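# Lift the marquee roof off its posts onto the table

## Task

Using the six arms, whose approximate table-top mounts in the scene frame are arm1 at x=+0.29 y=+0.65 z=+0.72 facing -102°, arm2 at x=-0.22 y=+0.65 z=+0.72 facing -85°, arm3 at x=-0.31 y=-0.65 z=+0.72 facing +99°, arm4 at x=+0.24 y=-0.65 z=+0.72 facing +83°, arm5 at x=-0.70 y=-0.07 z=+0.72 facing +8° and arm6 at x=+0.70 y=+0.08 z=+0.72 facing +166° (angles counter-clockwise from +x), lift the marquee's roof off its four posts and set it down low on the table. At the end every gripper must have released it and the arms must be withdrawn, so that the roof stays there without any robot holding it. All other items on the table should stay as they were; anything shifted, leaning or knocked over counts against the result.

## Robot and tools

Robots: six identical i2rt Big YAM arms, arm1 to arm6, each with six revolute joints, a two-finger gripper and a wrist camera (armN_cam_wrist). With joints 1 and 6 at zero and the hand level and pointing ahead, that camera rides on top of the hand looking toward the fingertips. Two fixed room cameras, cam_high and cam_low, also exist. The hand reaches roughly 1.0 m out from the joint-1 axis. The arms act independently; one being slow or stopped does not pause the rest.

Frame: one shared scene frame, origin on the floor, +z upward; the table top is near z=0.72 m. Mount positions and facing angles (degrees counter-clockwise from +x) are given in the task. The "hand" point is midway between the fingertips; its z axis runs along the fingers and the fingers open and close along its y axis. No result line prints the true foot pose.

execute_actions: argument "actions" is a list holding either one action or nothing (an empty list only returns state and images). The action is an object keyed by arm name ("arm1" ... "arm6"); under each name goes "joints", an object of absolute joint targets, not offsets. Keys and ranges: joint1_rad -2.879 to 2.879 (base yaw, positive counter-clockwise from above, 0 points the arm along its foot's facing); joint2_rad 0 to 3.141 (shoulder; 0 is upper arm back and about level, increasing lifts it up then forward); joint3_rad 0 to 3.019 (elbow; 0 is folded, increasing opens); joint4_rad -1.692 to 1.57 (hand pitch, positive tips fingers up); joint5_rad -1.57 to 1.57 (sideways hand swing, positive to the arm's right); joint6_rad -2.094 to 2.094 (hand roll, positive clockwise viewed from behind the hand); gripper_m 0 to 0.093 metres of fingertip separation. Angles are radians. The "done" tolerances are ±0.045, ±0.14, ±0.09, ±0.055, ±0.03, ±0.035 rad and ±0.003 m. You may name any subset of joints and arms; all named motions start at once and finish independently, and omitted joints keep chasing whatever target they had. An unrecognised key or an out-of-range number rejects the entire call and nothing moves. Joints move at different speeds, so the hand can sweep a wide curve between postures. Optional "cameras": a list of camera names or "all"; omitted, null or ["all"] gives every camera, [] gives none, an unknown name rejects the call. Grip force tops out around 50 to 62 N per pad, lower on some grippers.

wait: "seconds" from 0 to 10; commands nothing new, the simulation keeps running, and it returns the same output as an empty action.

zoom_image: "camera" (one of the eight camera names) and "region" [x0, y0, x1, y1] in pixels of that camera's most recent full image, origin at the top-left, no larger than 504 by 504. Only cameras that appeared with full images in the latest result can be zoomed.

finished_scene: "scene", the integer number of the scene being closed. It is final; the robots first hold the last command, then the result reports success and gives the next task if any.

Reading results: the "pictures" line lists the cameras in image order. joint_positions gives current values. joint_status per joint: "off_target" (resting short of target, possibly still pushing); "contact_stop" or "time_out" (the target is dropped and the joint holds where it halted, except a time_out joint that still pushes, which keeps its target or one clipped to within 0.375, 0.375, 0.113, 0.225, 0.075 and 0.3 rad of its position for joints 1 to 6, and will complete the move if the obstruction clears); "not_followed" (a built-in self- and inter-arm clearance check blocked that arm, signalled by a "joint command not followed" line plus usually a "cause:" line; the gripper part still runs, and the arm may retry the blocked targets on later actions until given passable ones). on_its_own lists joints this call did not command; its "held at" is a held target, not a position. To stop a joint straining, command its reported position. Tiny target changes may not move a joint at all; a joint supporting weight slowly droops. Joint torques are drive outputs in arm-joint order, nonzero even in free air, with per-unit offset, scale and noise, and friction can mimic or mask load.

Heat: sustained effort, including while you are composing a reply, warms motors. A MOTOR HOT line appears at 85 °C; at 100 °C an OVER-TEMPERATURE FAULT makes that whole arm and gripper go limp and fall until it cools, and affected keys read "limit_stop_at_motor_heat" (resend the targets; the gap to target then proves nothing about contact). Any stop in a call cancels the remaining execute_actions, wait and finished_scene calls in that same reply.

Cautions: the simulation advances while you think and robots keep their last command. Arms do not halt on contact and can shove hard. Two robots pressing hard together ends the run; a strong impact may too, and the clearance check can react late and ignores fingers, gripper housings and wrist cameras. Pushing a rigid object out of the work area fails the task. Avoid drops, slips, slams and hard shoves, avoid disturbing the posts and other items, and expect occasional brief nudges to loose objects. Faster robot motion is preferred once the job is done well.

Each tool is called after "Emit:" as name(argument=value, ...), one argument or row to a line, values as JSON.

## Session

Emit:
execute_actions(
  actions=[],
)

Scene clock: 0.00 s.
Joint torques (N m, as the arm reports them, + toward a larger angle): no reading
arm1.joint_positions: joint1_rad=+0.260 joint2_rad=+0.405 joint3_rad=+0.535 joint4_rad=-1.237 joint5_rad=+0.194 joint6_rad=-0.388 gripper_m=+0.095
arm1.joint_status: not commanded
arm1.hand: x=+0.2734 y=+0.4589 z=+0.9429 quat_wxyz=(-0.059, -0.523, -0.817, +0.238) (m; scene frame)
arm2.joint_positions: joint1_rad=-0.341 joint2_rad=+0.525 joint3_rad=+0.404 joint4_rad=-1.011 joint5_rad=-0.241 joint6_rad=+0.302 gripper_m=+0.095
arm2.joint_status: not commanded
arm2.hand: x=-0.2334 y=+0.4358 z=+0.9328 quat_wxyz=(-0.237, -0.834, -0.496, +0.055) (m; scene frame)
arm3.joint_positions: joint1_rad=+0.094 joint2_rad=+0.351 joint3_rad=+0.649 joint4_rad=-1.406 joint5_rad=+0.295 joint6_rad=+0.506 gripper_m=+0.094
arm3.joint_status: not commanded
arm3.hand: x=-0.2955 y=-0.4819 z=+1.0381 quat_wxyz=(-0.223, +0.549, -0.791, -0.149) (m; scene frame)
arm4.joint_positions: joint1_rad=-0.213 joint2_rad=+0.469 joint3_rad=+0.485 joint4_rad=-1.098 joint5_rad=-0.151 joint6_rad=-0.534 gripper_m=+0.094
arm4.joint_status: not commanded
arm4.hand: x=+0.2816 y=-0.4418 z=+0.9638 quat_wxyz=(-0.201, +0.766, -0.591, -0.156) (m; scene frame)
arm5.joint_positions: joint1_rad=+0.385 joint2_rad=+0.416 joint3_rad=+0.610 joint4_rad=-1.302 joint5_rad=+0.084 joint6_rad=+0.233 gripper_m=+0.094
arm5.joint_status: not commanded
arm5.hand: x=-0.5319 y=+0.0069 z=+0.9651 quat_wxyz=(-0.235, +0.124, -0.963, -0.047) (m; scene frame)
arm6.joint_positions: joint1_rad=-0.299 joint2_rad=+0.495 joint3_rad=+0.462 joint4_rad=-1.050 joint5_rad=-0.284 joint6_rad=-0.187 gripper_m=+0.095
arm6.joint_status: not commanded
arm6.hand: x=+0.4877 y=+0.1423 z=+0.9222 quat_wxyz=(+0.046, +0.955, -0.120, -0.266) (m; scene frame)
pictures: arm1_cam_wrist, arm2_cam_wrist, arm3_cam_wrist, arm4_cam_wrist, arm5_cam_wrist, arm6_cam_wrist, cam_high, cam_low
Images, in order (width x height): arm1_cam_wrist 504x504, arm2_cam_wrist 504x504, arm3_cam_wrist 504x504, arm4_cam_wrist 504x504, arm5_cam_wrist 504x504, arm6_cam_wrist 504x504, cam_high 504x504, cam_low 504x504.

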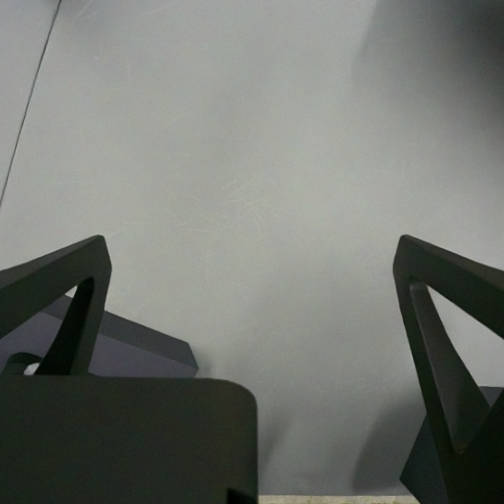

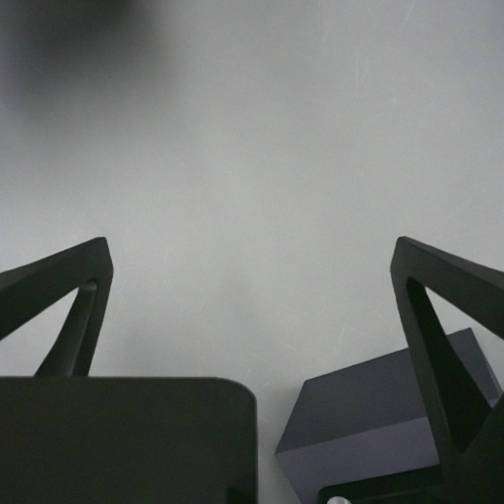

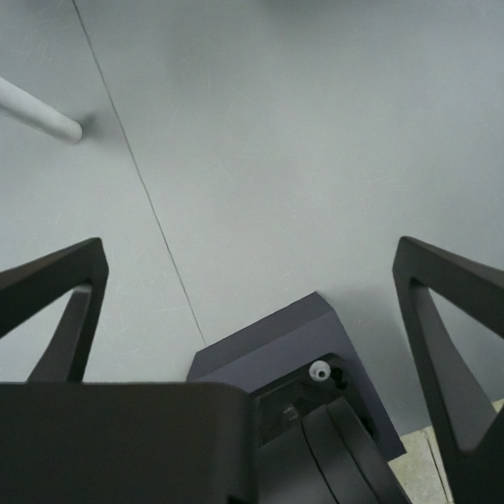

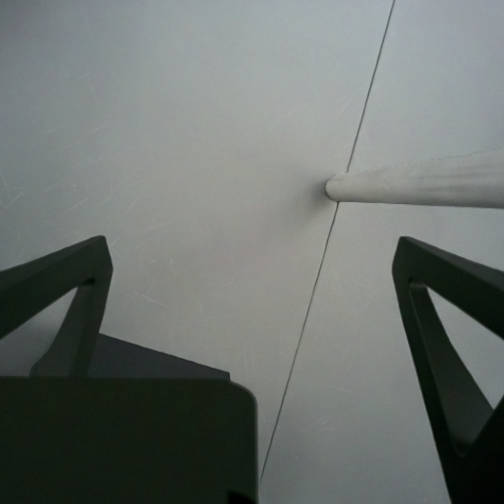

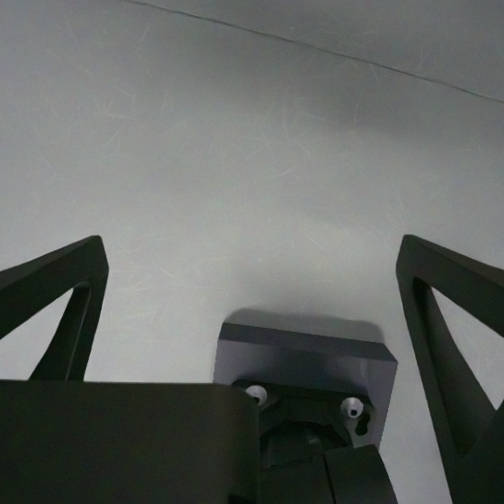

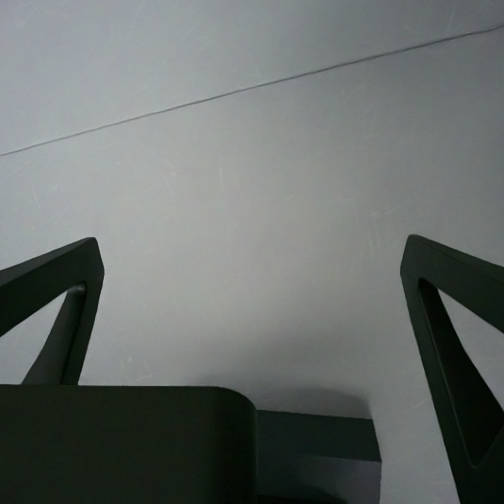

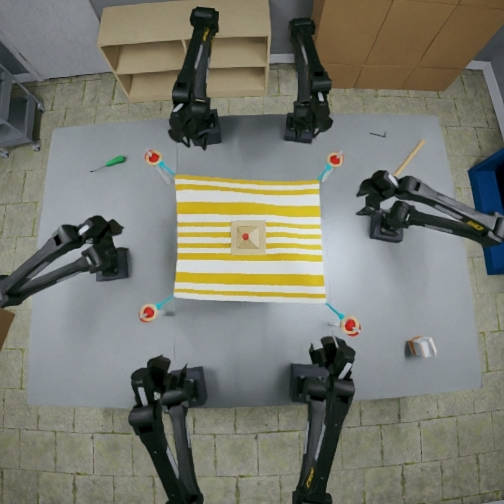

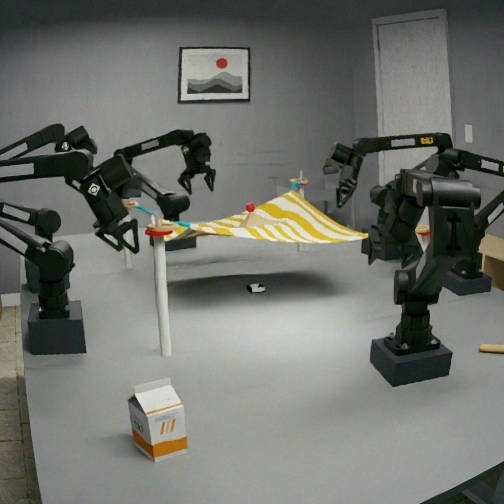

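Emit:
zoom_image(
  camera="cam_low",
  region=[100, 150, 440, 370],
)

Emit:
zoom_image(
  camera="cam_high",
  region=[120, 130, 380, 350],
)

Emit:
zoom_image(
  camera="cam_low",
  region=[110, 190, 200, 260],
)

Region (100, 150, 440, 370) of cam_low's 504x504 image, scaled by 1.482, with more detail than that image has; it fills the top 326 rows of this view, and the rest is white.

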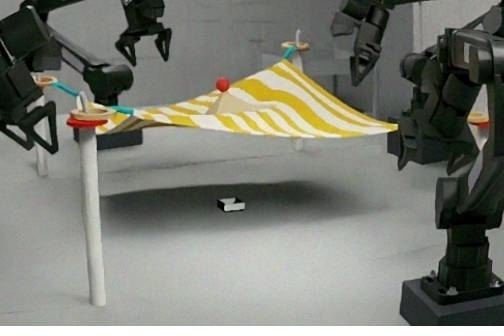

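Region (120, 130, 380, 350) of cam_high's 504x504 image, scaled by 1.938, with more detail than that image has; it fills the top 426 rows of this view, and the rest is white.

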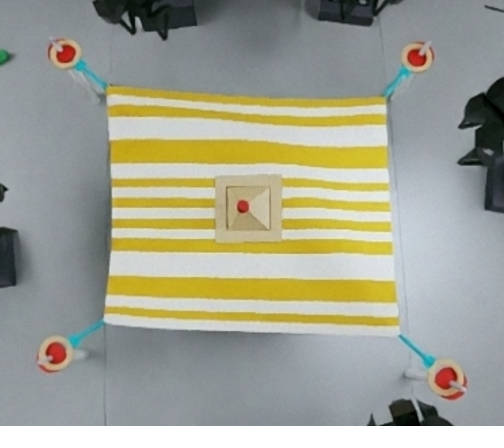

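Region (110, 190, 200, 260) of cam_low's 504x504 image, scaled by 5.600, with more detail than that image has.

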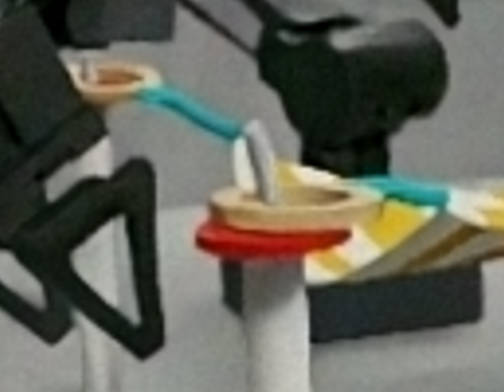

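Emit:
execute_actions(
  actions=[
    {"arm1":{"joints":{"joint2_rad":0.9,"joint3_rad":0.9,"joint4_rad":-1.57,"joint5_rad":0,"joint6_rad":0}},"arm2":{"joints":{"joint2_rad":1.0,"joint3_rad":0.9,"joint4_rad":-1.47,"joint5_rad":0,"joint6_rad":0}},"arm3":{"joints":{"joint2_rad":1.0,"joint3_rad":1.1,"joint4_rad":-1.67,"joint5_rad":0,"joint6_rad":0}},"arm4":{"joints":{"joint2_rad":1.0,"joint3_rad":1.0,"joint4_rad":-1.57,"joint5_rad":0,"joint6_rad":0}},"arm5":{"joints":{"joint4_rad":-0.2,"joint5_rad":0,"joint6_rad":0}},"arm6":{"joints":{"joint3_rad":1.2,"joint5_rad":0,"joint6_rad":0}}},
  ],
  cameras=["cam_high","cam_low","arm5_cam_wrist","arm6_cam_wrist"],
)

Scene clock: 58.60 s.
Joint torques (N m, as the arm reports them, + toward a larger angle): arm1=[-0.28 -3.04 12.75 -0.22 -0.18  0.23] | arm2=[-2.69 -2.35 13.63  0.01  0.14 -0.14] | arm3=[-0.19 -6.56 14.47 -0.4  -0.18 -0.15] | arm4=[-0.76 -3.77 11.29 -0.51  0.28  0.07] | arm5=[-1.34  2.59 13.95  3.21 -0.1  -0.08] | arm6=[ 0.36  1.   13.99  2.29  0.2   0.19]
arm1.joint_positions: joint1_rad=+0.260 joint2_rad=+0.908 joint3_rad=+0.854 joint4_rad=-1.559 joint5_rad=+0.004 joint6_rad=-0.009 gripper_m=+0.095
arm1.joint_status: all done
arm1.hand: x=+0.3082 y=+0.4363 z=+0.9727 quat_wxyz=(+0.019, -0.671, -0.741, -0.015) (m; scene frame)
arm2.joint_positions: joint1_rad=-0.341 joint2_rad=+0.991 joint3_rad=+0.847 joint4_rad=-1.459 joint5_rad=-0.003 joint6_rad=+0.008 gripper_m=+0.095
arm2.joint_status: all done
arm2.hand: x=-0.2812 y=+0.4143 z=+1.0012 quat_wxyz=(+0.008, -0.791, -0.612, -0.022) (m; scene frame)
arm3.joint_positions: joint1_rad=+0.094 joint2_rad=+1.010 joint3_rad=+1.049 joint4_rad=-1.654 joint5_rad=+0.004 joint6_rad=+0.008 gripper_m=+0.094
arm3.joint_status: all done
arm3.hand: x=-0.3627 y=-0.4072 z=+1.0716 quat_wxyz=(+0.012, +0.778, -0.628, +0.018) (m; scene frame)
arm4.joint_positions: joint1_rad=-0.213 joint2_rad=+0.999 joint3_rad=+0.953 joint4_rad=-1.554 joint5_rad=-0.003 joint6_rad=-0.015 gripper_m=+0.094
arm4.joint_status: all done
arm4.hand: x=+0.3173 y=-0.4145 z=+1.0330 quat_wxyz=(+0.013, +0.593, -0.805, +0.005) (m; scene frame)
arm5.joint_positions: joint1_rad=+0.385 joint2_rad=+0.416 joint3_rad=+0.610 joint4_rad=-0.224 joint5_rad=+0.003 joint6_rad=+0.010 gripper_m=+0.094
arm5.joint_status: all done
arm5.hand: x=-0.4222 y=+0.0842 z=+1.1790 quat_wxyz=(-0.678, +0.175, -0.691, -0.179) (m; scene frame)
arm6.joint_positions: joint1_rad=-0.299 joint2_rad=+0.496 joint3_rad=+1.161 joint4_rad=-1.051 joint5_rad=-0.003 joint6_rad=-0.013 gripper_m=+0.095
arm6.joint_status: all done
arm6.hand: x=+0.4761 y=+0.1998 z=+1.2896 quat_wxyz=(-0.145, +0.807, -0.201, -0.536) (m; scene frame)
pictures: arm5_cam_wrist, arm6_cam_wrist, cam_high, cam_low
Images, in order (width x height): arm5_cam_wrist 504x504, arm6_cam_wrist 504x504, cam_high 504x504, cam_low 504x504.

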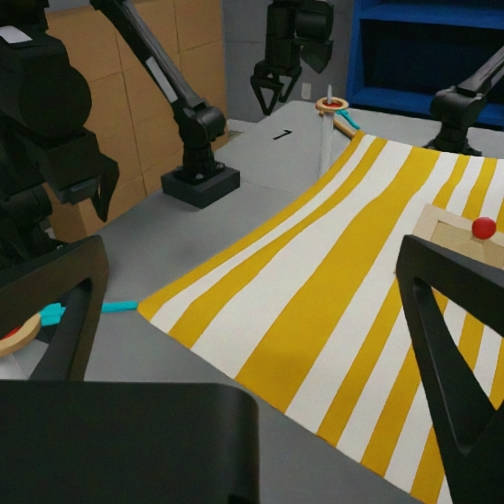

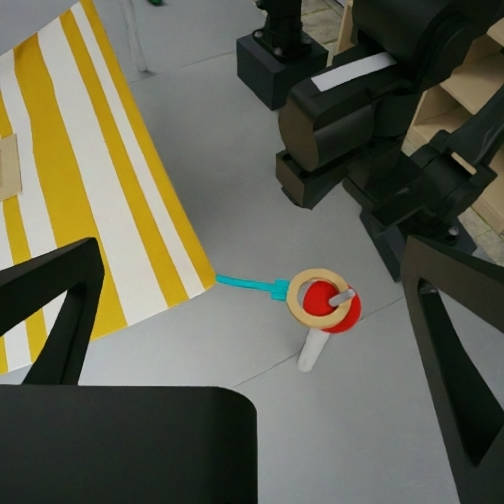

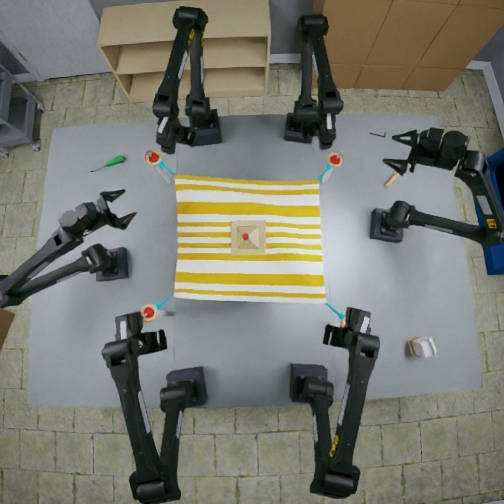

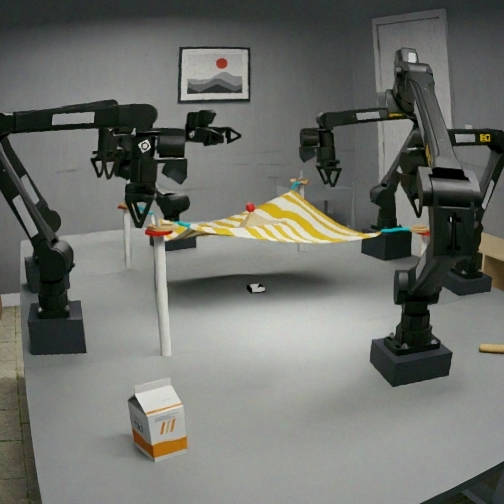

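Emit:
execute_actions(
  actions=[
    {"arm1":{"joints":{"joint2_rad":1.054,"joint3_rad":1.38,"joint4_rad":-1.69}},"arm2":{"joints":{"joint2_rad":1.26,"joint3_rad":1.44,"joint4_rad":-1.69}},"arm3":{"joints":{"joint2_rad":1.27,"joint3_rad":1.45,"joint4_rad":-1.69}},"arm4":{"joints":{"joint2_rad":1.185,"joint3_rad":1.39,"joint4_rad":-1.69}},"arm5":{"joints":{"joint1_rad":0.0,"joint2_rad":0.2,"joint3_rad":0.5}},"arm6":{"joints":{"joint1_rad":0.2,"joint2_rad":0.2,"joint3_rad":0.6,"joint4_rad":-0.4}}},
  ],
  cameras=[],
)

Emit:
execute_actions(
  actions=[
    {"arm1":{"joints":{"joint1_rad":0.557}},"arm2":{"joints":{"joint1_rad":-0.693}},"arm3":{"joints":{"joint1_rad":0.25}},"arm4":{"joints":{"joint1_rad":-0.37}}},
  ],
)

Scene clock: 113.33 s.
Joint torques (N m, as the arm reports them, + toward a larger angle): arm1=[-0.19 -4.39 12.5   0.27 -0.18  0.23] | arm2=[-2.64 -7.36 13.02  0.14  0.14 -0.13] | arm3=[ -0.06 -11.49  15.45  -0.01  -0.18  -0.09] | arm4=[-0.79 -7.19 10.53 -0.31  0.29  0.04] | arm5=[-1.22  4.43 11.47  2.95 -0.02 -0.06] | arm6=[ 1.09  2.   10.66  2.84  0.14  0.19]
arm1.joint_positions: joint1_rad=+0.260 joint2_rad=+1.053 joint3_rad=+1.337 joint4_rad=-1.668 joint5_rad=+0.004 joint6_rad=-0.009 gripper_m=+0.095
arm1.joint_status: all done
joint sent to its limit — the command would take arm1.joint4_rad past its lower limit, so that joint was sent only as far as its limit.
arm1.hand: x=+0.3165 y=+0.3436 z=+1.1263 quat_wxyz=(-0.065, -0.668, -0.738, +0.062) (m; scene frame)
arm2.joint_positions: joint1_rad=-0.341 joint2_rad=+1.265 joint3_rad=+1.397 joint4_rad=-1.679 joint5_rad=-0.003 joint6_rad=+0.008 gripper_m=+0.095
arm2.joint_status: all done
arm2.hand: x=-0.3114 y=+0.3006 z=+1.1325 quat_wxyz=(-0.010, -0.791, -0.612, +0.000) (m; scene frame)
arm3.joint_positions: joint1_rad=+0.094 joint2_rad=+1.280 joint3_rad=+1.390 joint4_rad=-1.680 joint5_rad=+0.004 joint6_rad=+0.008 gripper_m=+0.094
arm3.joint_status: all done
arm3.hand: x=-0.3864 y=-0.3006 z=+1.1238 quat_wxyz=(-0.001, +0.778, -0.628, +0.000) (m; scene frame)
arm4.joint_positions: joint1_rad=-0.213 joint2_rad=+1.184 joint3_rad=+1.354 joint4_rad=-1.673 joint5_rad=-0.003 joint6_rad=-0.014 gripper_m=+0.094
arm4.joint_status: all done
arm4.hand: x=+0.3444 y=-0.3326 z=+1.1371 quat_wxyz=(-0.027, +0.593, -0.805, -0.023) (m; scene frame)
arm5.joint_positions: joint1_rad=+0.003 joint2_rad=+0.201 joint3_rad=+0.497 joint4_rad=-0.217 joint5_rad=+0.001 joint6_rad=+0.010 gripper_m=+0.094
arm5.joint_status: all done
arm5.hand: x=-0.4322 y=-0.0385 z=+1.1694 quat_wxyz=(-0.737, +0.037, -0.673, -0.051) (m; scene frame)
arm6.joint_positions: joint1_rad=+0.190 joint2_rad=+0.202 joint3_rad=+0.608 joint4_rad=-0.414 joint5_rad=-0.001 joint6_rad=-0.013 gripper_m=+0.095
arm6.joint_status: all done
arm6.hand: x=+0.4338 y=+0.0840 z=+1.1967 quat_wxyz=(-0.012, +0.714, -0.001, -0.700) (m; scene frame)
pictures: none
No camera images: the call's "cameras" was empty. Leave "cameras" out to get every camera's image.

Scene clock: 114.40 s.
Joint torques (N m, as the arm reports them, + toward a larger angle): arm1=[ 0.18 -4.47 12.42  0.22 -0.11  0.23] | arm2=[-2.57 -7.   12.92  0.09  0.04 -0.13] | arm3=[ -0.45 -11.61  15.35   0.    -0.07  -0.08] | arm4=[-0.4  -6.98 10.54 -0.39  0.21  0.03] | arm5=[-1.26  4.23 11.49  2.94 -0.06 -0.06] | arm6=[ 1.09  2.01 10.7   2.83  0.13  0.19]
arm1.joint_positions: joint1_rad=+0.553 joint2_rad=+1.053 joint3_rad=+1.337 joint4_rad=-1.668 joint5_rad=+0.001 joint6_rad=-0.008 gripper_m=+0.095
arm1.joint_status: all done
arm1.hand: x=+0.4037 y=+0.3643 z=+1.1264 quat_wxyz=(-0.075, -0.554, -0.828, +0.051) (m; scene frame)
arm2.joint_positions: joint1_rad=-0.695 joint2_rad=+1.265 joint3_rad=+1.397 joint4_rad=-1.679 joint5_rad=-0.001 joint6_rad=+0.007 gripper_m=+0.095
arm2.joint_status: all done
arm2.hand: x=-0.4267 y=+0.3526 z=+1.1313 quat_wxyz=(-0.005, -0.886, -0.463, +0.002) (m; scene frame)
arm3.joint_positions: joint1_rad=+0.256 joint2_rad=+1.280 joint3_rad=+1.390 joint4_rad=-1.680 joint5_rad=+0.002 joint6_rad=+0.007 gripper_m=+0.094
arm3.joint_status: all done
arm3.hand: x=-0.4421 y=-0.3177 z=+1.1239 quat_wxyz=(-0.001, +0.826, -0.563, +0.000) (m; scene frame)
arm4.joint_positions: joint1_rad=-0.372 joint2_rad=+1.184 joint3_rad=+1.354 joint4_rad=-1.673 joint5_rad=-0.002 joint6_rad=-0.013 gripper_m=+0.094
arm4.joint_status: all done
arm4.hand: x=+0.3937 y=-0.3532 z=+1.1369 quat_wxyz=(-0.028, +0.527, -0.849, -0.020) (m; scene frame)
arm5.joint_positions: joint1_rad=+0.003 joint2_rad=+0.201 joint3_rad=+0.497 joint4_rad=-0.217 joint5_rad=+0.001 joint6_rad=+0.010 gripper_m=+0.094
arm5.joint_status: not commanded
arm5.hand: x=-0.4322 y=-0.0385 z=+1.1694 quat_wxyz=(-0.737, +0.037, -0.673, -0.051) (m; scene frame)
arm6.joint_positions: joint1_rad=+0.190 joint2_rad=+0.202 joint3_rad=+0.608 joint4_rad=-0.414 joint5_rad=-0.001 joint6_rad=-0.013 gripper_m=+0.095
arm6.joint_status: not commanded
arm6.hand: x=+0.4338 y=+0.0840 z=+1.1967 quat_wxyz=(-0.012, +0.714, -0.001, -0.700) (m; scene frame)
pictures: arm1_cam_wrist, arm2_cam_wrist, arm3_cam_wrist, arm4_cam_wrist, arm5_cam_wrist, arm6_cam_wrist, cam_high, cam_low
Images, in order (width x height): arm1_cam_wrist 504x504, arm2_cam_wrist 504x504, arm3_cam_wrist 504x504, arm4_cam_wrist 504x504, arm5_cam_wrist 504x504, arm6_cam_wrist 504x504, cam_high 504x504, cam_low 504x504.

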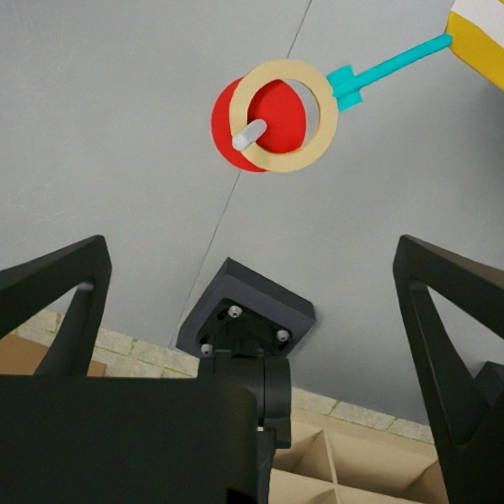

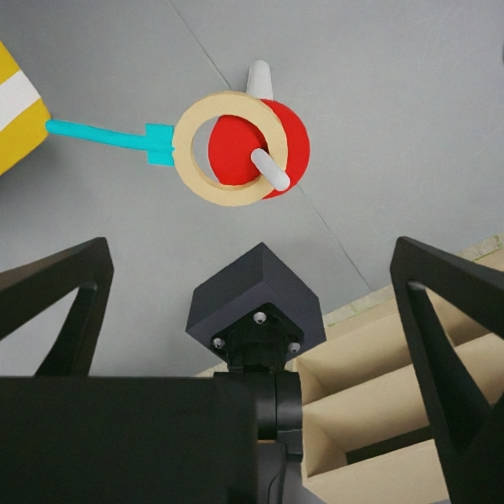

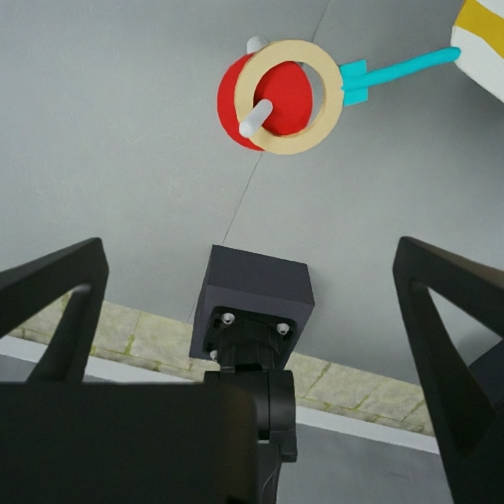

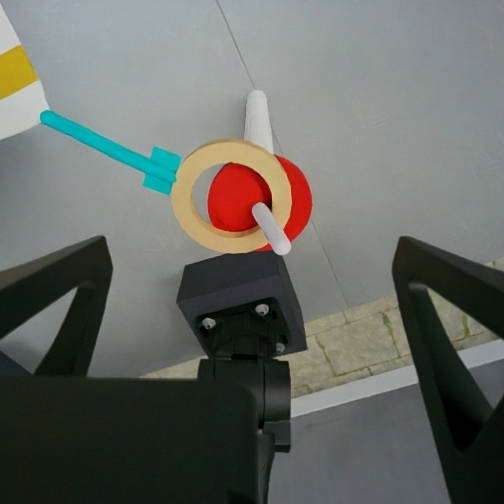

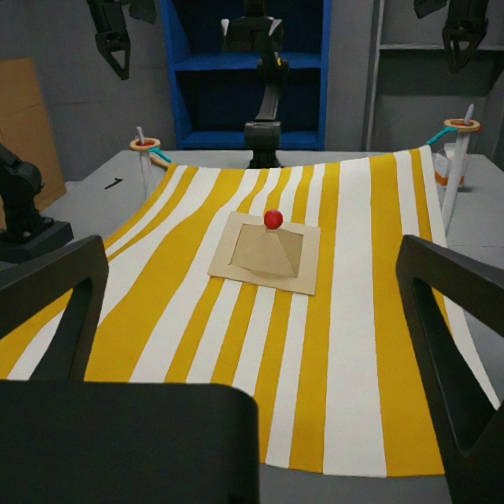

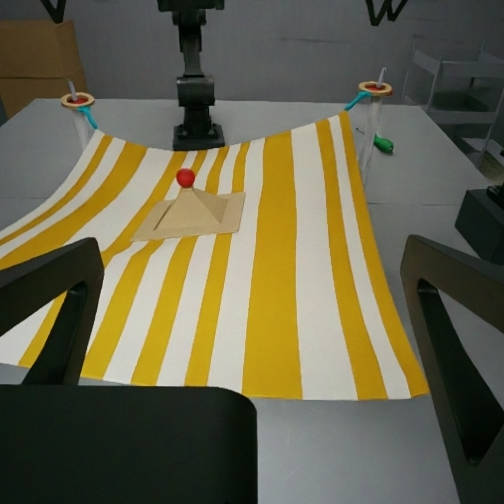

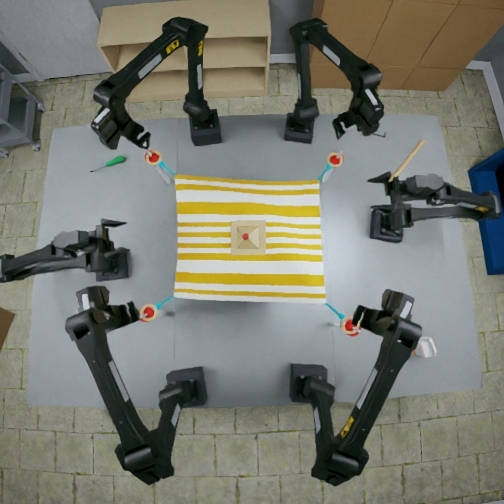

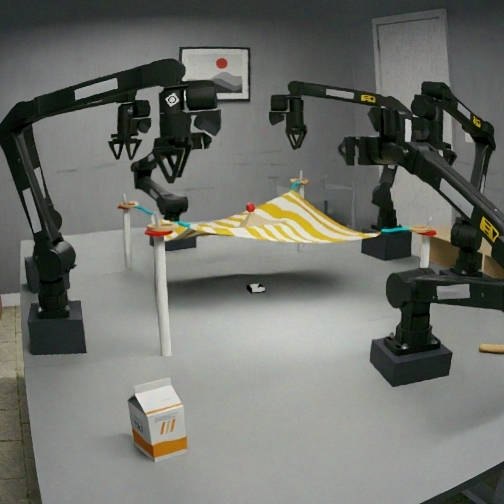

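Emit:
execute_actions(
  actions=[
    {"arm1":{"joints":{"joint1_rad":0.485,"joint2_rad":1.184,"joint3_rad":1.173,"joint4_rad":-1.55,"joint6_rad":1.04}},"arm2":{"joints":{"joint1_rad":-0.655,"joint2_rad":1.215,"joint3_rad":1.156,"joint4_rad":-1.50,"joint6_rad":-1.39}},"arm3":{"joints":{"joint1_rad":0.197,"joint2_rad":1.279,"joint3_rad":1.115,"joint4_rad":-1.395,"joint6_rad":1.24}},"arm4":{"joints":{"joint1_rad":-0.331,"joint2_rad":1.121,"joint3_rad":1.177,"joint4_rad":-1.615,"joint6_rad":-1.12}}},
  ],
  cameras=["arm1_cam_wrist","arm2_cam_wrist","arm3_cam_wrist","arm4_cam_wrist","arm5_cam_wrist","arm6_cam_wrist"],
)

Scene clock: 180.73 s.
Joint torques (N m, as the arm reports them, + toward a larger angle): arm1=[-0.9  -6.87 10.14  0.78 -0.03  0.24] | arm2=[-2.03 -5.62  8.82  1.12 -0.05 -0.14] | arm3=[ -0.45 -10.69   9.71   1.04   0.01   0.08] | arm4=[-0.15 -5.61  8.36  0.67  0.14 -0.29] | arm5=[-1.3   4.09 11.53  2.91 -0.04 -0.04] | arm6=[ 1.14  2.1  10.69  2.84  0.13  0.19]
arm1.joint_positions: joint1_rad=+0.491 joint2_rad=+1.196 joint3_rad=+1.156 joint4_rad=-1.561 joint5_rad=+0.001 joint6_rad=+1.030 gripper_m=+0.095
arm1.joint_status: all done
arm1.hand: x=+0.3905 y=+0.3443 z=+1.0145 quat_wxyz=(+0.018, -0.908, -0.418, -0.002) (m; scene frame)
arm2.joint_positions: joint1_rad=-0.664 joint2_rad=+1.211 joint3_rad=+1.160 joint4_rad=-1.513 joint5_rad=-0.001 joint6_rad=-1.381 gripper_m=+0.095
arm2.joint_status: all done
arm2.hand: x=-0.4043 y=+0.3656 z=+1.0584 quat_wxyz=(-0.005, -0.370, -0.929, -0.004) (m; scene frame)
arm3.joint_positions: joint1_rad=+0.201 joint2_rad=+1.281 joint3_rad=+1.118 joint4_rad=-1.412 joint5_rad=+0.002 joint6_rad=+1.232 gripper_m=+0.094
arm3.joint_status: all done
arm3.hand: x=-0.4228 y=-0.3142 z=+1.0201 quat_wxyz=(+0.000, +0.327, -0.945, +0.002) (m; scene frame)
arm4.joint_positions: joint1_rad=-0.340 joint2_rad=+1.116 joint3_rad=+1.172 joint4_rad=-1.632 joint5_rad=-0.002 joint6_rad=-1.105 gripper_m=+0.094
arm4.joint_status: all done
arm4.hand: x=+0.3674 y=-0.3831 z=+1.0867 quat_wxyz=(+0.002, +0.899, -0.438, -0.002) (m; scene frame)
arm5.joint_positions: joint1_rad=+0.003 joint2_rad=+0.201 joint3_rad=+0.497 joint4_rad=-0.217 joint5_rad=+0.001 joint6_rad=+0.010 gripper_m=+0.094
arm5.joint_status: not commanded
arm5.hand: x=-0.4322 y=-0.0385 z=+1.1694 quat_wxyz=(-0.737, +0.037, -0.673, -0.051) (m; scene frame)
arm6.joint_positions: joint1_rad=+0.190 joint2_rad=+0.202 joint3_rad=+0.608 joint4_rad=-0.414 joint5_rad=-0.001 joint6_rad=-0.013 gripper_m=+0.095
arm6.joint_status: not commanded
arm6.hand: x=+0.4338 y=+0.0840 z=+1.1967 quat_wxyz=(-0.012, +0.714, -0.001, -0.700) (m; scene frame)
pictures: arm1_cam_wrist, arm2_cam_wrist, arm3_cam_wrist, arm4_cam_wrist, arm5_cam_wrist, arm6_cam_wrist
Images, in order (width x height): arm1_cam_wrist 504x504, arm2_cam_wrist 504x504, arm3_cam_wrist 504x504, arm4_cam_wrist 504x504, arm5_cam_wrist 504x504, arm6_cam_wrist 504x504.

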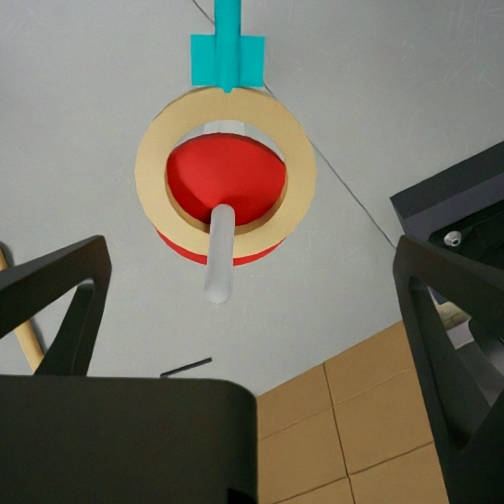

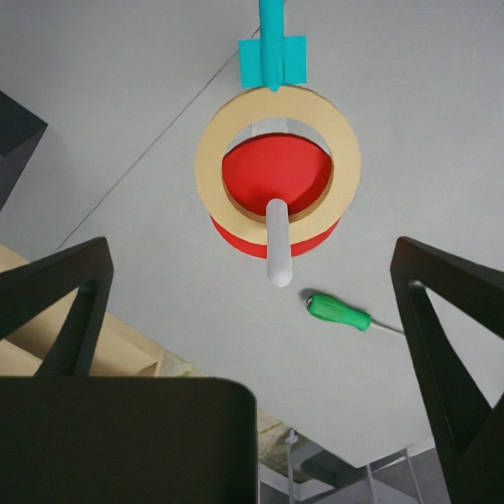

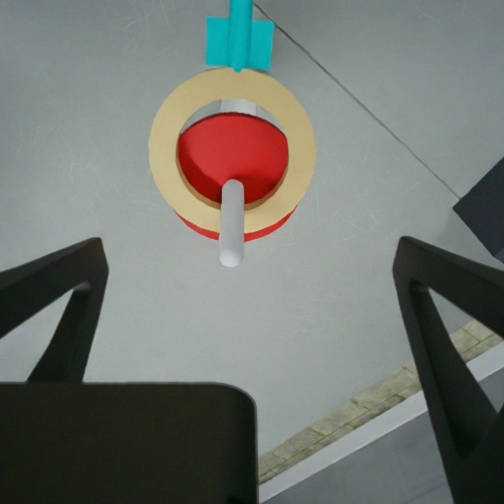

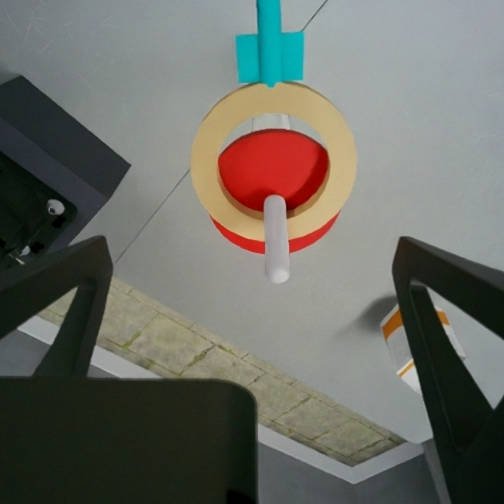

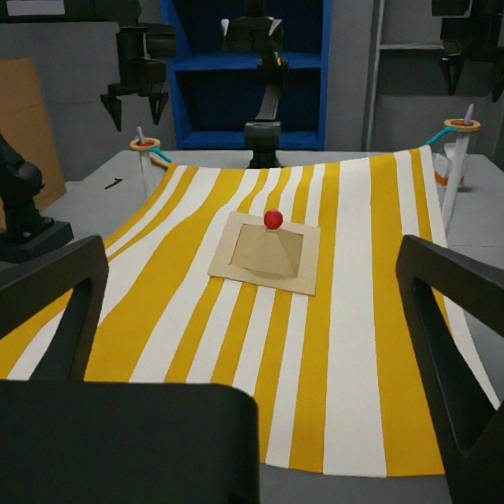

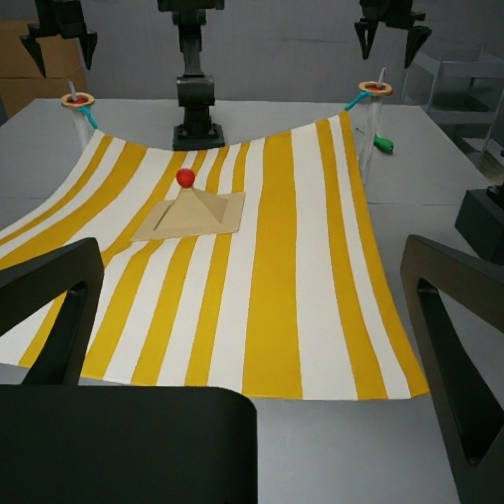

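Emit:
zoom_image(
  camera="arm6_cam_wrist",
  region=[330, 0, 470, 120],
)

Emit:
zoom_image(
  camera="arm6_cam_wrist",
  region=[0, 10, 140, 130],
)

Emit:
zoom_image(
  camera="arm5_cam_wrist",
  region=[70, 60, 210, 180],
)

Emit:
zoom_image(
  camera="arm5_cam_wrist",
  region=[364, 40, 504, 160],
)

Region (330, 0, 470, 120) of arm6_cam_wrist's 504x504 image, scaled by 3.600, with more detail than that image has; it fills the top 432 rows of this view, and the rest is white.

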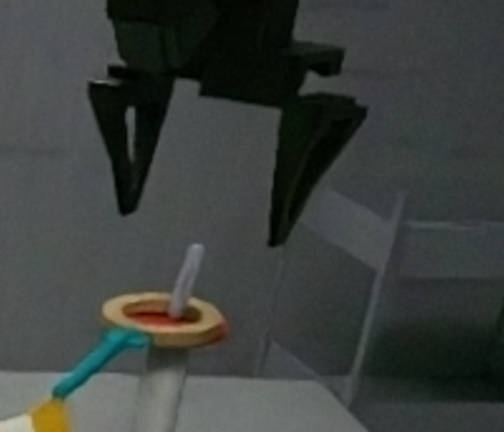

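Region (0, 10, 140, 130) of arm6_cam_wrist's 504x504 image, scaled by 3.600, with more detail than that image has; it fills the top 432 rows of this view, and the rest is white.

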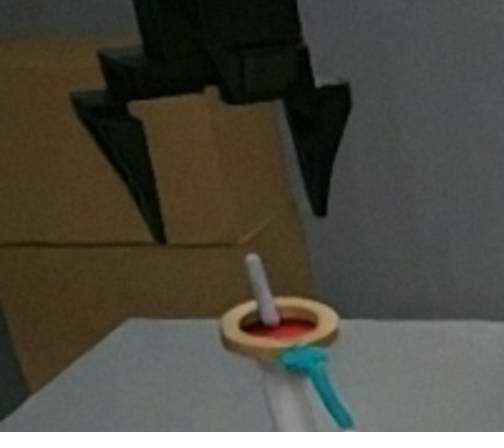

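Region (70, 60, 210, 180) of arm5_cam_wrist's 504x504 image, scaled by 3.600, with more detail than that image has; it fills the top 432 rows of this view, and the rest is white.

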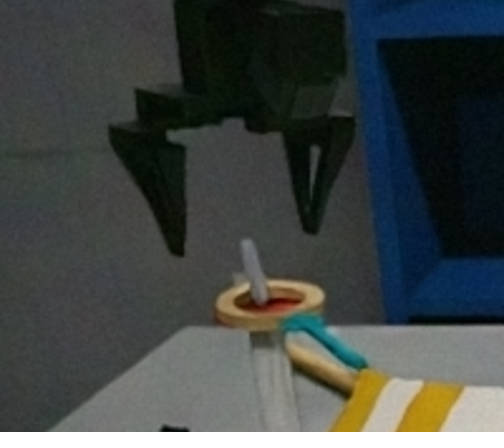

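Region (364, 40, 504, 160) of arm5_cam_wrist's 504x504 image, scaled by 3.600, with more detail than that image has; it fills the top 432 rows of this view, and the rest is white.

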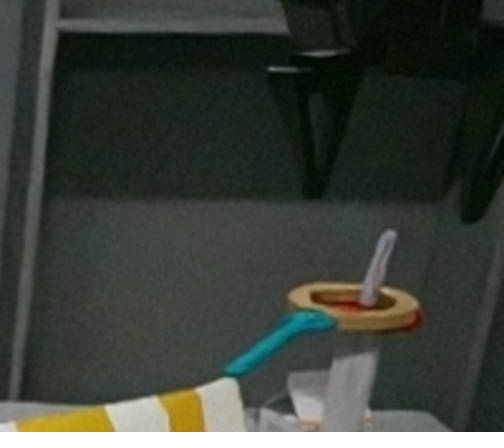

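Emit:
execute_actions(
  actions=[
    {"arm1":{"joints":{"joint1_rad":0.478,"joint2_rad":1.197,"joint3_rad":1.135,"joint4_rad":-1.471}},"arm2":{"joints":{"joint1_rad":-0.642,"joint2_rad":1.247,"joint3_rad":1.10,"joint4_rad":-1.402}},"arm3":{"joints":{"joint1_rad":0.181,"joint2_rad":1.317,"joint3_rad":1.067,"joint4_rad":-1.299}},"arm4":{"joints":{"joint1_rad":-0.322,"joint2_rad":1.142,"joint3_rad":1.108,"joint4_rad":-1.518}}},
  ],
  cameras=["arm1_cam_wrist","arm2_cam_wrist","arm3_cam_wrist","arm4_cam_wrist"],
)

Scene clock: 252.60 s.
Joint torques (N m, as the arm reports them, + toward a larger angle): arm1=[-1.31 -6.59  8.97  0.99 -0.04  0.24] | arm2=[-1.79 -5.38  8.5   1.17 -0.05 -0.14] | arm3=[ -1.05 -10.66   9.38   1.09   0.03   0.08] | arm4=[ 0.46 -6.25  8.21  0.67  0.1  -0.28] | arm5=[-1.4   4.2  11.56  2.89 -0.04 -0.03] | arm6=[ 1.09  2.05 10.69  2.84  0.14  0.19]
arm1.joint_positions: joint1_rad=+0.491 joint2_rad=+1.196 joint3_rad=+1.133 joint4_rad=-1.485 joint5_rad=+0.001 joint6_rad=+1.030 gripper_m=+0.095
arm1.joint_status: all done
arm1.hand: x=+0.3945 y=+0.3325 z=+1.0055 quat_wxyz=(-0.009, -0.909, -0.418, +0.001) (m; scene frame)
arm2.joint_positions: joint1_rad=-0.655 joint2_rad=+1.235 joint3_rad=+1.107 joint4_rad=-1.415 joint5_rad=-0.001 joint6_rad=-1.382 gripper_m=+0.095
arm2.joint_status: all done
arm2.hand: x=-0.4078 y=+0.3543 z=+1.0310 quat_wxyz=(-0.003, -0.366, -0.931, +0.007) (m; scene frame)
arm3.joint_positions: joint1_rad=+0.193 joint2_rad=+1.315 joint3_rad=+1.075 joint4_rad=-1.316 joint5_rad=+0.002 joint6_rad=+1.232 gripper_m=+0.094
arm3.joint_status: all done
arm3.hand: x=-0.4237 y=-0.3021 z=+0.9925 quat_wxyz=(+0.000, +0.323, -0.947, -0.008) (m; scene frame)
arm4.joint_positions: joint1_rad=-0.335 joint2_rad=+1.137 joint3_rad=+1.105 joint4_rad=-1.536 joint5_rad=-0.002 joint6_rad=-1.105 gripper_m=+0.094
arm4.joint_status: all done
arm4.hand: x=+0.3705 y=-0.3729 z=+1.0556 quat_wxyz=(-0.003, +0.900, -0.436, -0.002) (m; scene frame)
arm5.joint_positions: joint1_rad=+0.003 joint2_rad=+0.201 joint3_rad=+0.497 joint4_rad=-0.217 joint5_rad=+0.001 joint6_rad=+0.010 gripper_m=+0.094
arm5.joint_status: not commanded
arm5.hand: x=-0.4322 y=-0.0385 z=+1.1694 quat_wxyz=(-0.737, +0.037, -0.673, -0.051) (m; scene frame)
arm6.joint_positions: joint1_rad=+0.190 joint2_rad=+0.202 joint3_rad=+0.608 joint4_rad=-0.414 joint5_rad=-0.001 joint6_rad=-0.013 gripper_m=+0.095
arm6.joint_status: not commanded
arm6.hand: x=+0.4338 y=+0.0840 z=+1.1967 quat_wxyz=(-0.012, +0.714, -0.001, -0.700) (m; scene frame)
pictures: arm1_cam_wrist, arm2_cam_wrist, arm3_cam_wrist, arm4_cam_wrist
Images, in order (width x height): arm1_cam_wrist 504x504, arm2_cam_wrist 504x504, arm3_cam_wrist 504x504, arm4_cam_wrist 504x504.

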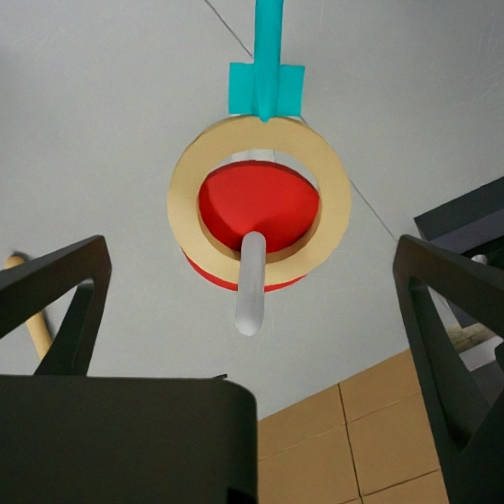

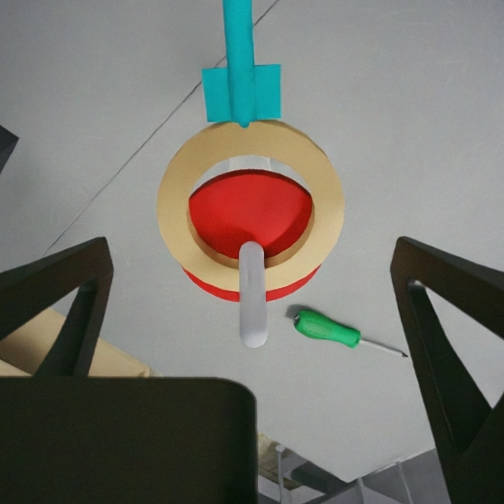

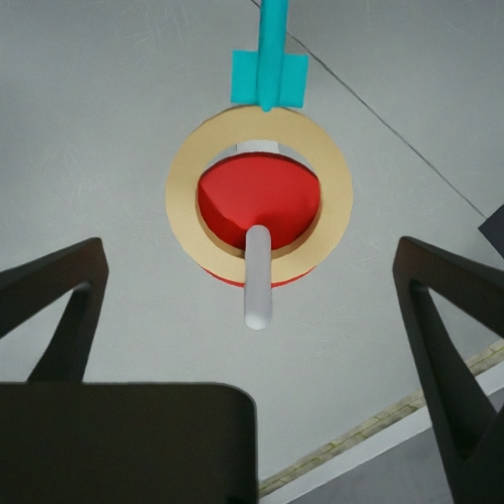

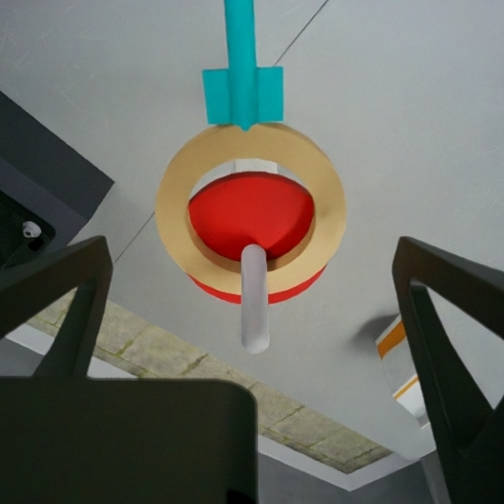

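Emit:
execute_actions(
  actions=[
    {"arm1":{"joints":{"joint1_rad":0.468,"joint2_rad":1.197,"joint3_rad":1.025,"joint4_rad":-1.35}},"arm2":{"joints":{"joint1_rad":-0.636,"joint2_rad":1.267,"joint3_rad":1.014,"joint4_rad":-1.302}},"arm3":{"joints":{"joint1_rad":0.166,"joint2_rad":1.347,"joint3_rad":0.99,"joint4_rad":-1.20}},"arm4":{"joints":{"joint1_rad":-0.316,"joint2_rad":1.152,"joint3_rad":1.022,"joint4_rad":-1.424}}},
  ],
  cameras=["arm1_cam_wrist","arm2_cam_wrist","arm3_cam_wrist","arm4_cam_wrist","arm5_cam_wrist","arm6_cam_wrist"],
)

Scene clock: 277.37 s.
Joint torques (N m, as the arm reports them, + toward a larger angle): arm1=[-1.09 -6.39  9.14  1.01 -0.04  0.23] | arm2=[-1.8  -5.23  8.45  1.13 -0.04 -0.15] | arm3=[ -0.79 -11.22   9.38   1.06   0.03   0.07] | arm4=[ 0.27 -5.12  8.28  0.85  0.12 -0.28] | arm5=[-1.44  4.7  11.62  2.96 -0.05 -0.04] | arm6=[ 1.13  2.06 10.69  2.82  0.13  0.19]
arm1.joint_positions: joint1_rad=+0.479 joint2_rad=+1.197 joint3_rad=+1.018 joint4_rad=-1.364 joint5_rad=+0.001 joint6_rad=+1.030 gripper_m=+0.095
arm1.joint_status: all done
arm1.hand: x=+0.3898 y=+0.3349 z=+0.9618 quat_wxyz=(-0.011, -0.911, -0.412, +0.001) (m; scene frame)
arm2.joint_positions: joint1_rad=-0.649 joint2_rad=+1.254 joint3_rad=+1.019 joint4_rad=-1.314 joint5_rad=-0.001 joint6_rad=-1.382 gripper_m=+0.095
arm2.joint_status: all done
arm2.hand: x=-0.4045 y=+0.3552 z=+0.9915 quat_wxyz=(-0.003, -0.363, -0.932, +0.003) (m; scene frame)
arm3.joint_positions: joint1_rad=+0.176 joint2_rad=+1.346 joint3_rad=+0.995 joint4_rad=-1.217 joint5_rad=+0.002 joint6_rad=+1.233 gripper_m=+0.094
arm3.joint_status: all done
arm3.hand: x=-0.4170 y=-0.3035 z=+0.9528 quat_wxyz=(+0.000, +0.315, -0.949, -0.002) (m; scene frame)
arm4.joint_positions: joint1_rad=-0.329 joint2_rad=+1.144 joint3_rad=+1.018 joint4_rad=-1.441 joint5_rad=-0.002 joint6_rad=-1.106 gripper_m=+0.094
arm4.joint_status: all done
arm4.hand: x=+0.3687 y=-0.3722 z=+1.0202 quat_wxyz=(-0.003, +0.901, -0.433, -0.002) (m; scene frame)
arm5.joint_positions: joint1_rad=+0.003 joint2_rad=+0.201 joint3_rad=+0.497 joint4_rad=-0.217 joint5_rad=+0.001 joint6_rad=+0.010 gripper_m=+0.094
arm5.joint_status: not commanded
arm5.hand: x=-0.4322 y=-0.0385 z=+1.1694 quat_wxyz=(-0.737, +0.037, -0.673, -0.051) (m; scene frame)
arm6.joint_positions: joint1_rad=+0.190 joint2_rad=+0.202 joint3_rad=+0.608 joint4_rad=-0.414 joint5_rad=-0.001 joint6_rad=-0.013 gripper_m=+0.095
arm6.joint_status: not commanded
arm6.hand: x=+0.4338 y=+0.0840 z=+1.1967 quat_wxyz=(-0.012, +0.714, -0.001, -0.700) (m; scene frame)
pictures: arm1_cam_wrist, arm2_cam_wrist, arm3_cam_wrist, arm4_cam_wrist, arm5_cam_wrist, arm6_cam_wrist
Images, in order (width x height): arm1_cam_wrist 504x504, arm2_cam_wrist 504x504, arm3_cam_wrist 504x504, arm4_cam_wrist 504x504, arm5_cam_wrist 504x504, arm6_cam_wrist 504x504.

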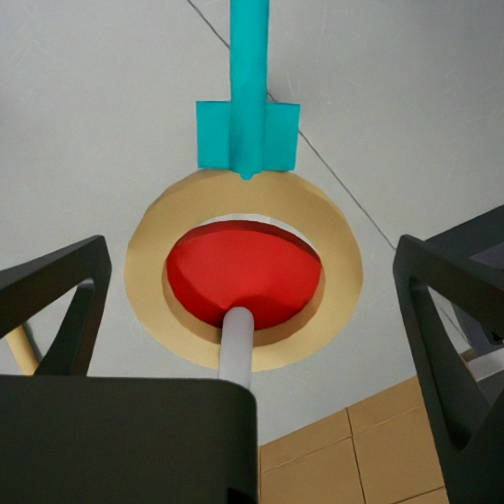

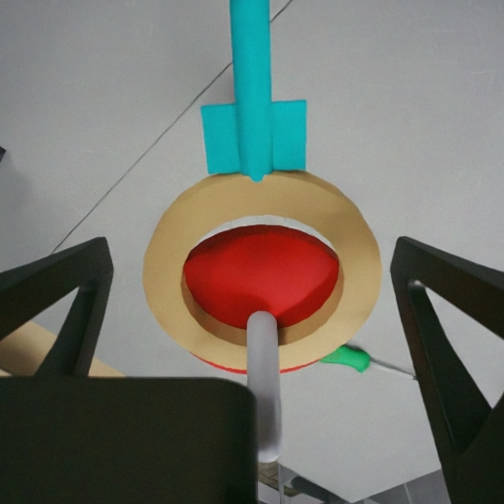

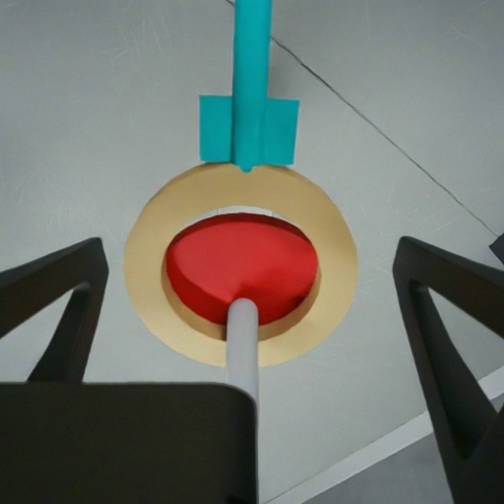

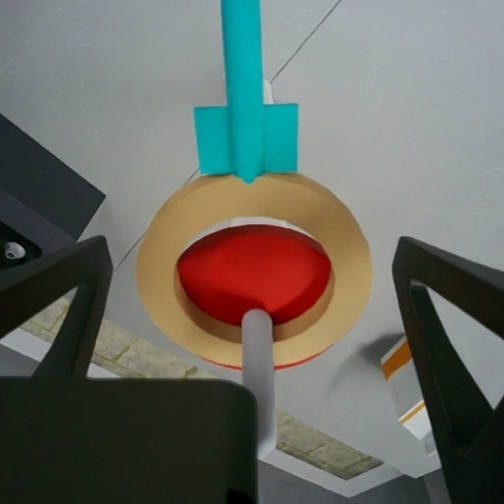

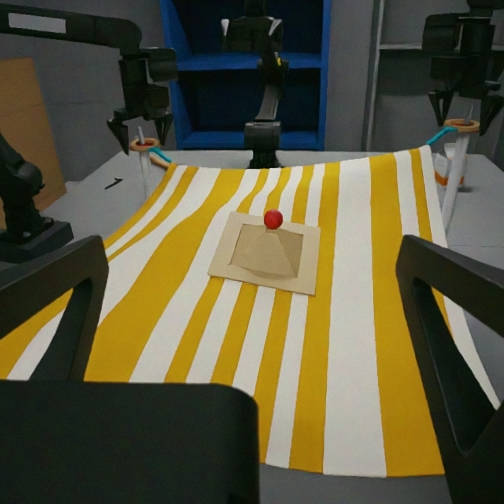

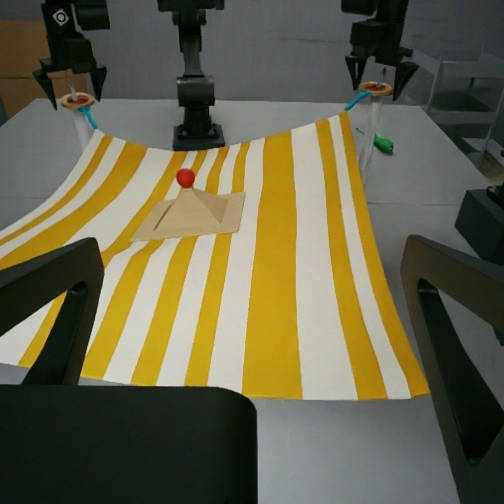

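Emit:
zoom_image(
  camera="arm6_cam_wrist",
  region=[330, 40, 430, 120],
)

Emit:
zoom_image(
  camera="arm6_cam_wrist",
  region=[20, 50, 120, 130],
)

Emit:
zoom_image(
  camera="arm5_cam_wrist",
  region=[404, 80, 504, 160],
)

Region (330, 40, 430, 120) of arm6_cam_wrist's 504x504 image, scaled by 5.040, with more detail than that image has; it fills the top 403 rows of this view, and the rest is white.

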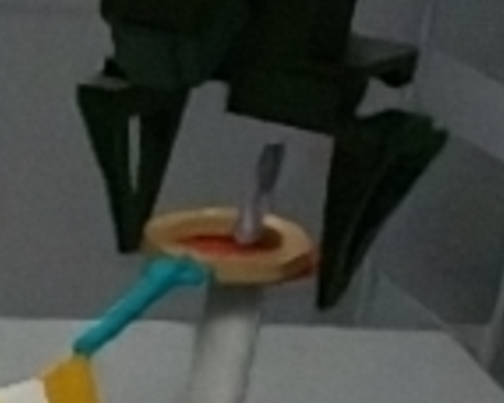

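Region (20, 50, 120, 130) of arm6_cam_wrist's 504x504 image, scaled by 5.040, with more detail than that image has; it fills the top 403 rows of this view, and the rest is white.

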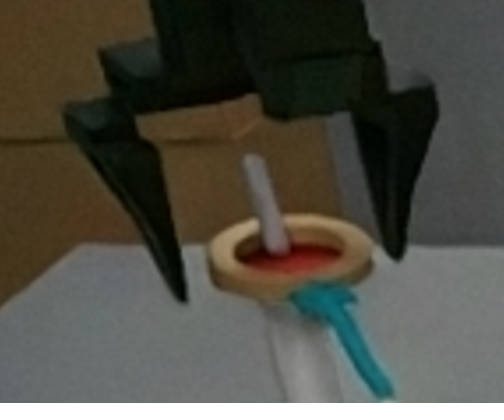

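Region (404, 80, 504, 160) of arm5_cam_wrist's 504x504 image, scaled by 5.040, with more detail than that image has; it fills the top 403 rows of this view, and the rest is white.

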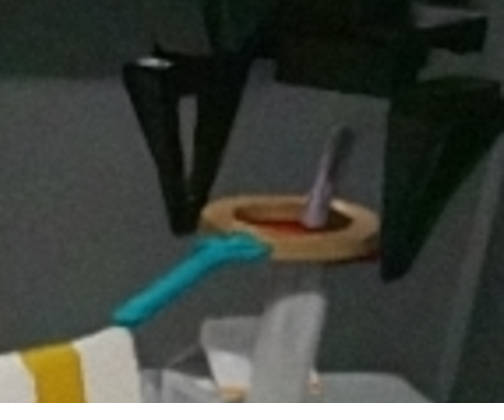

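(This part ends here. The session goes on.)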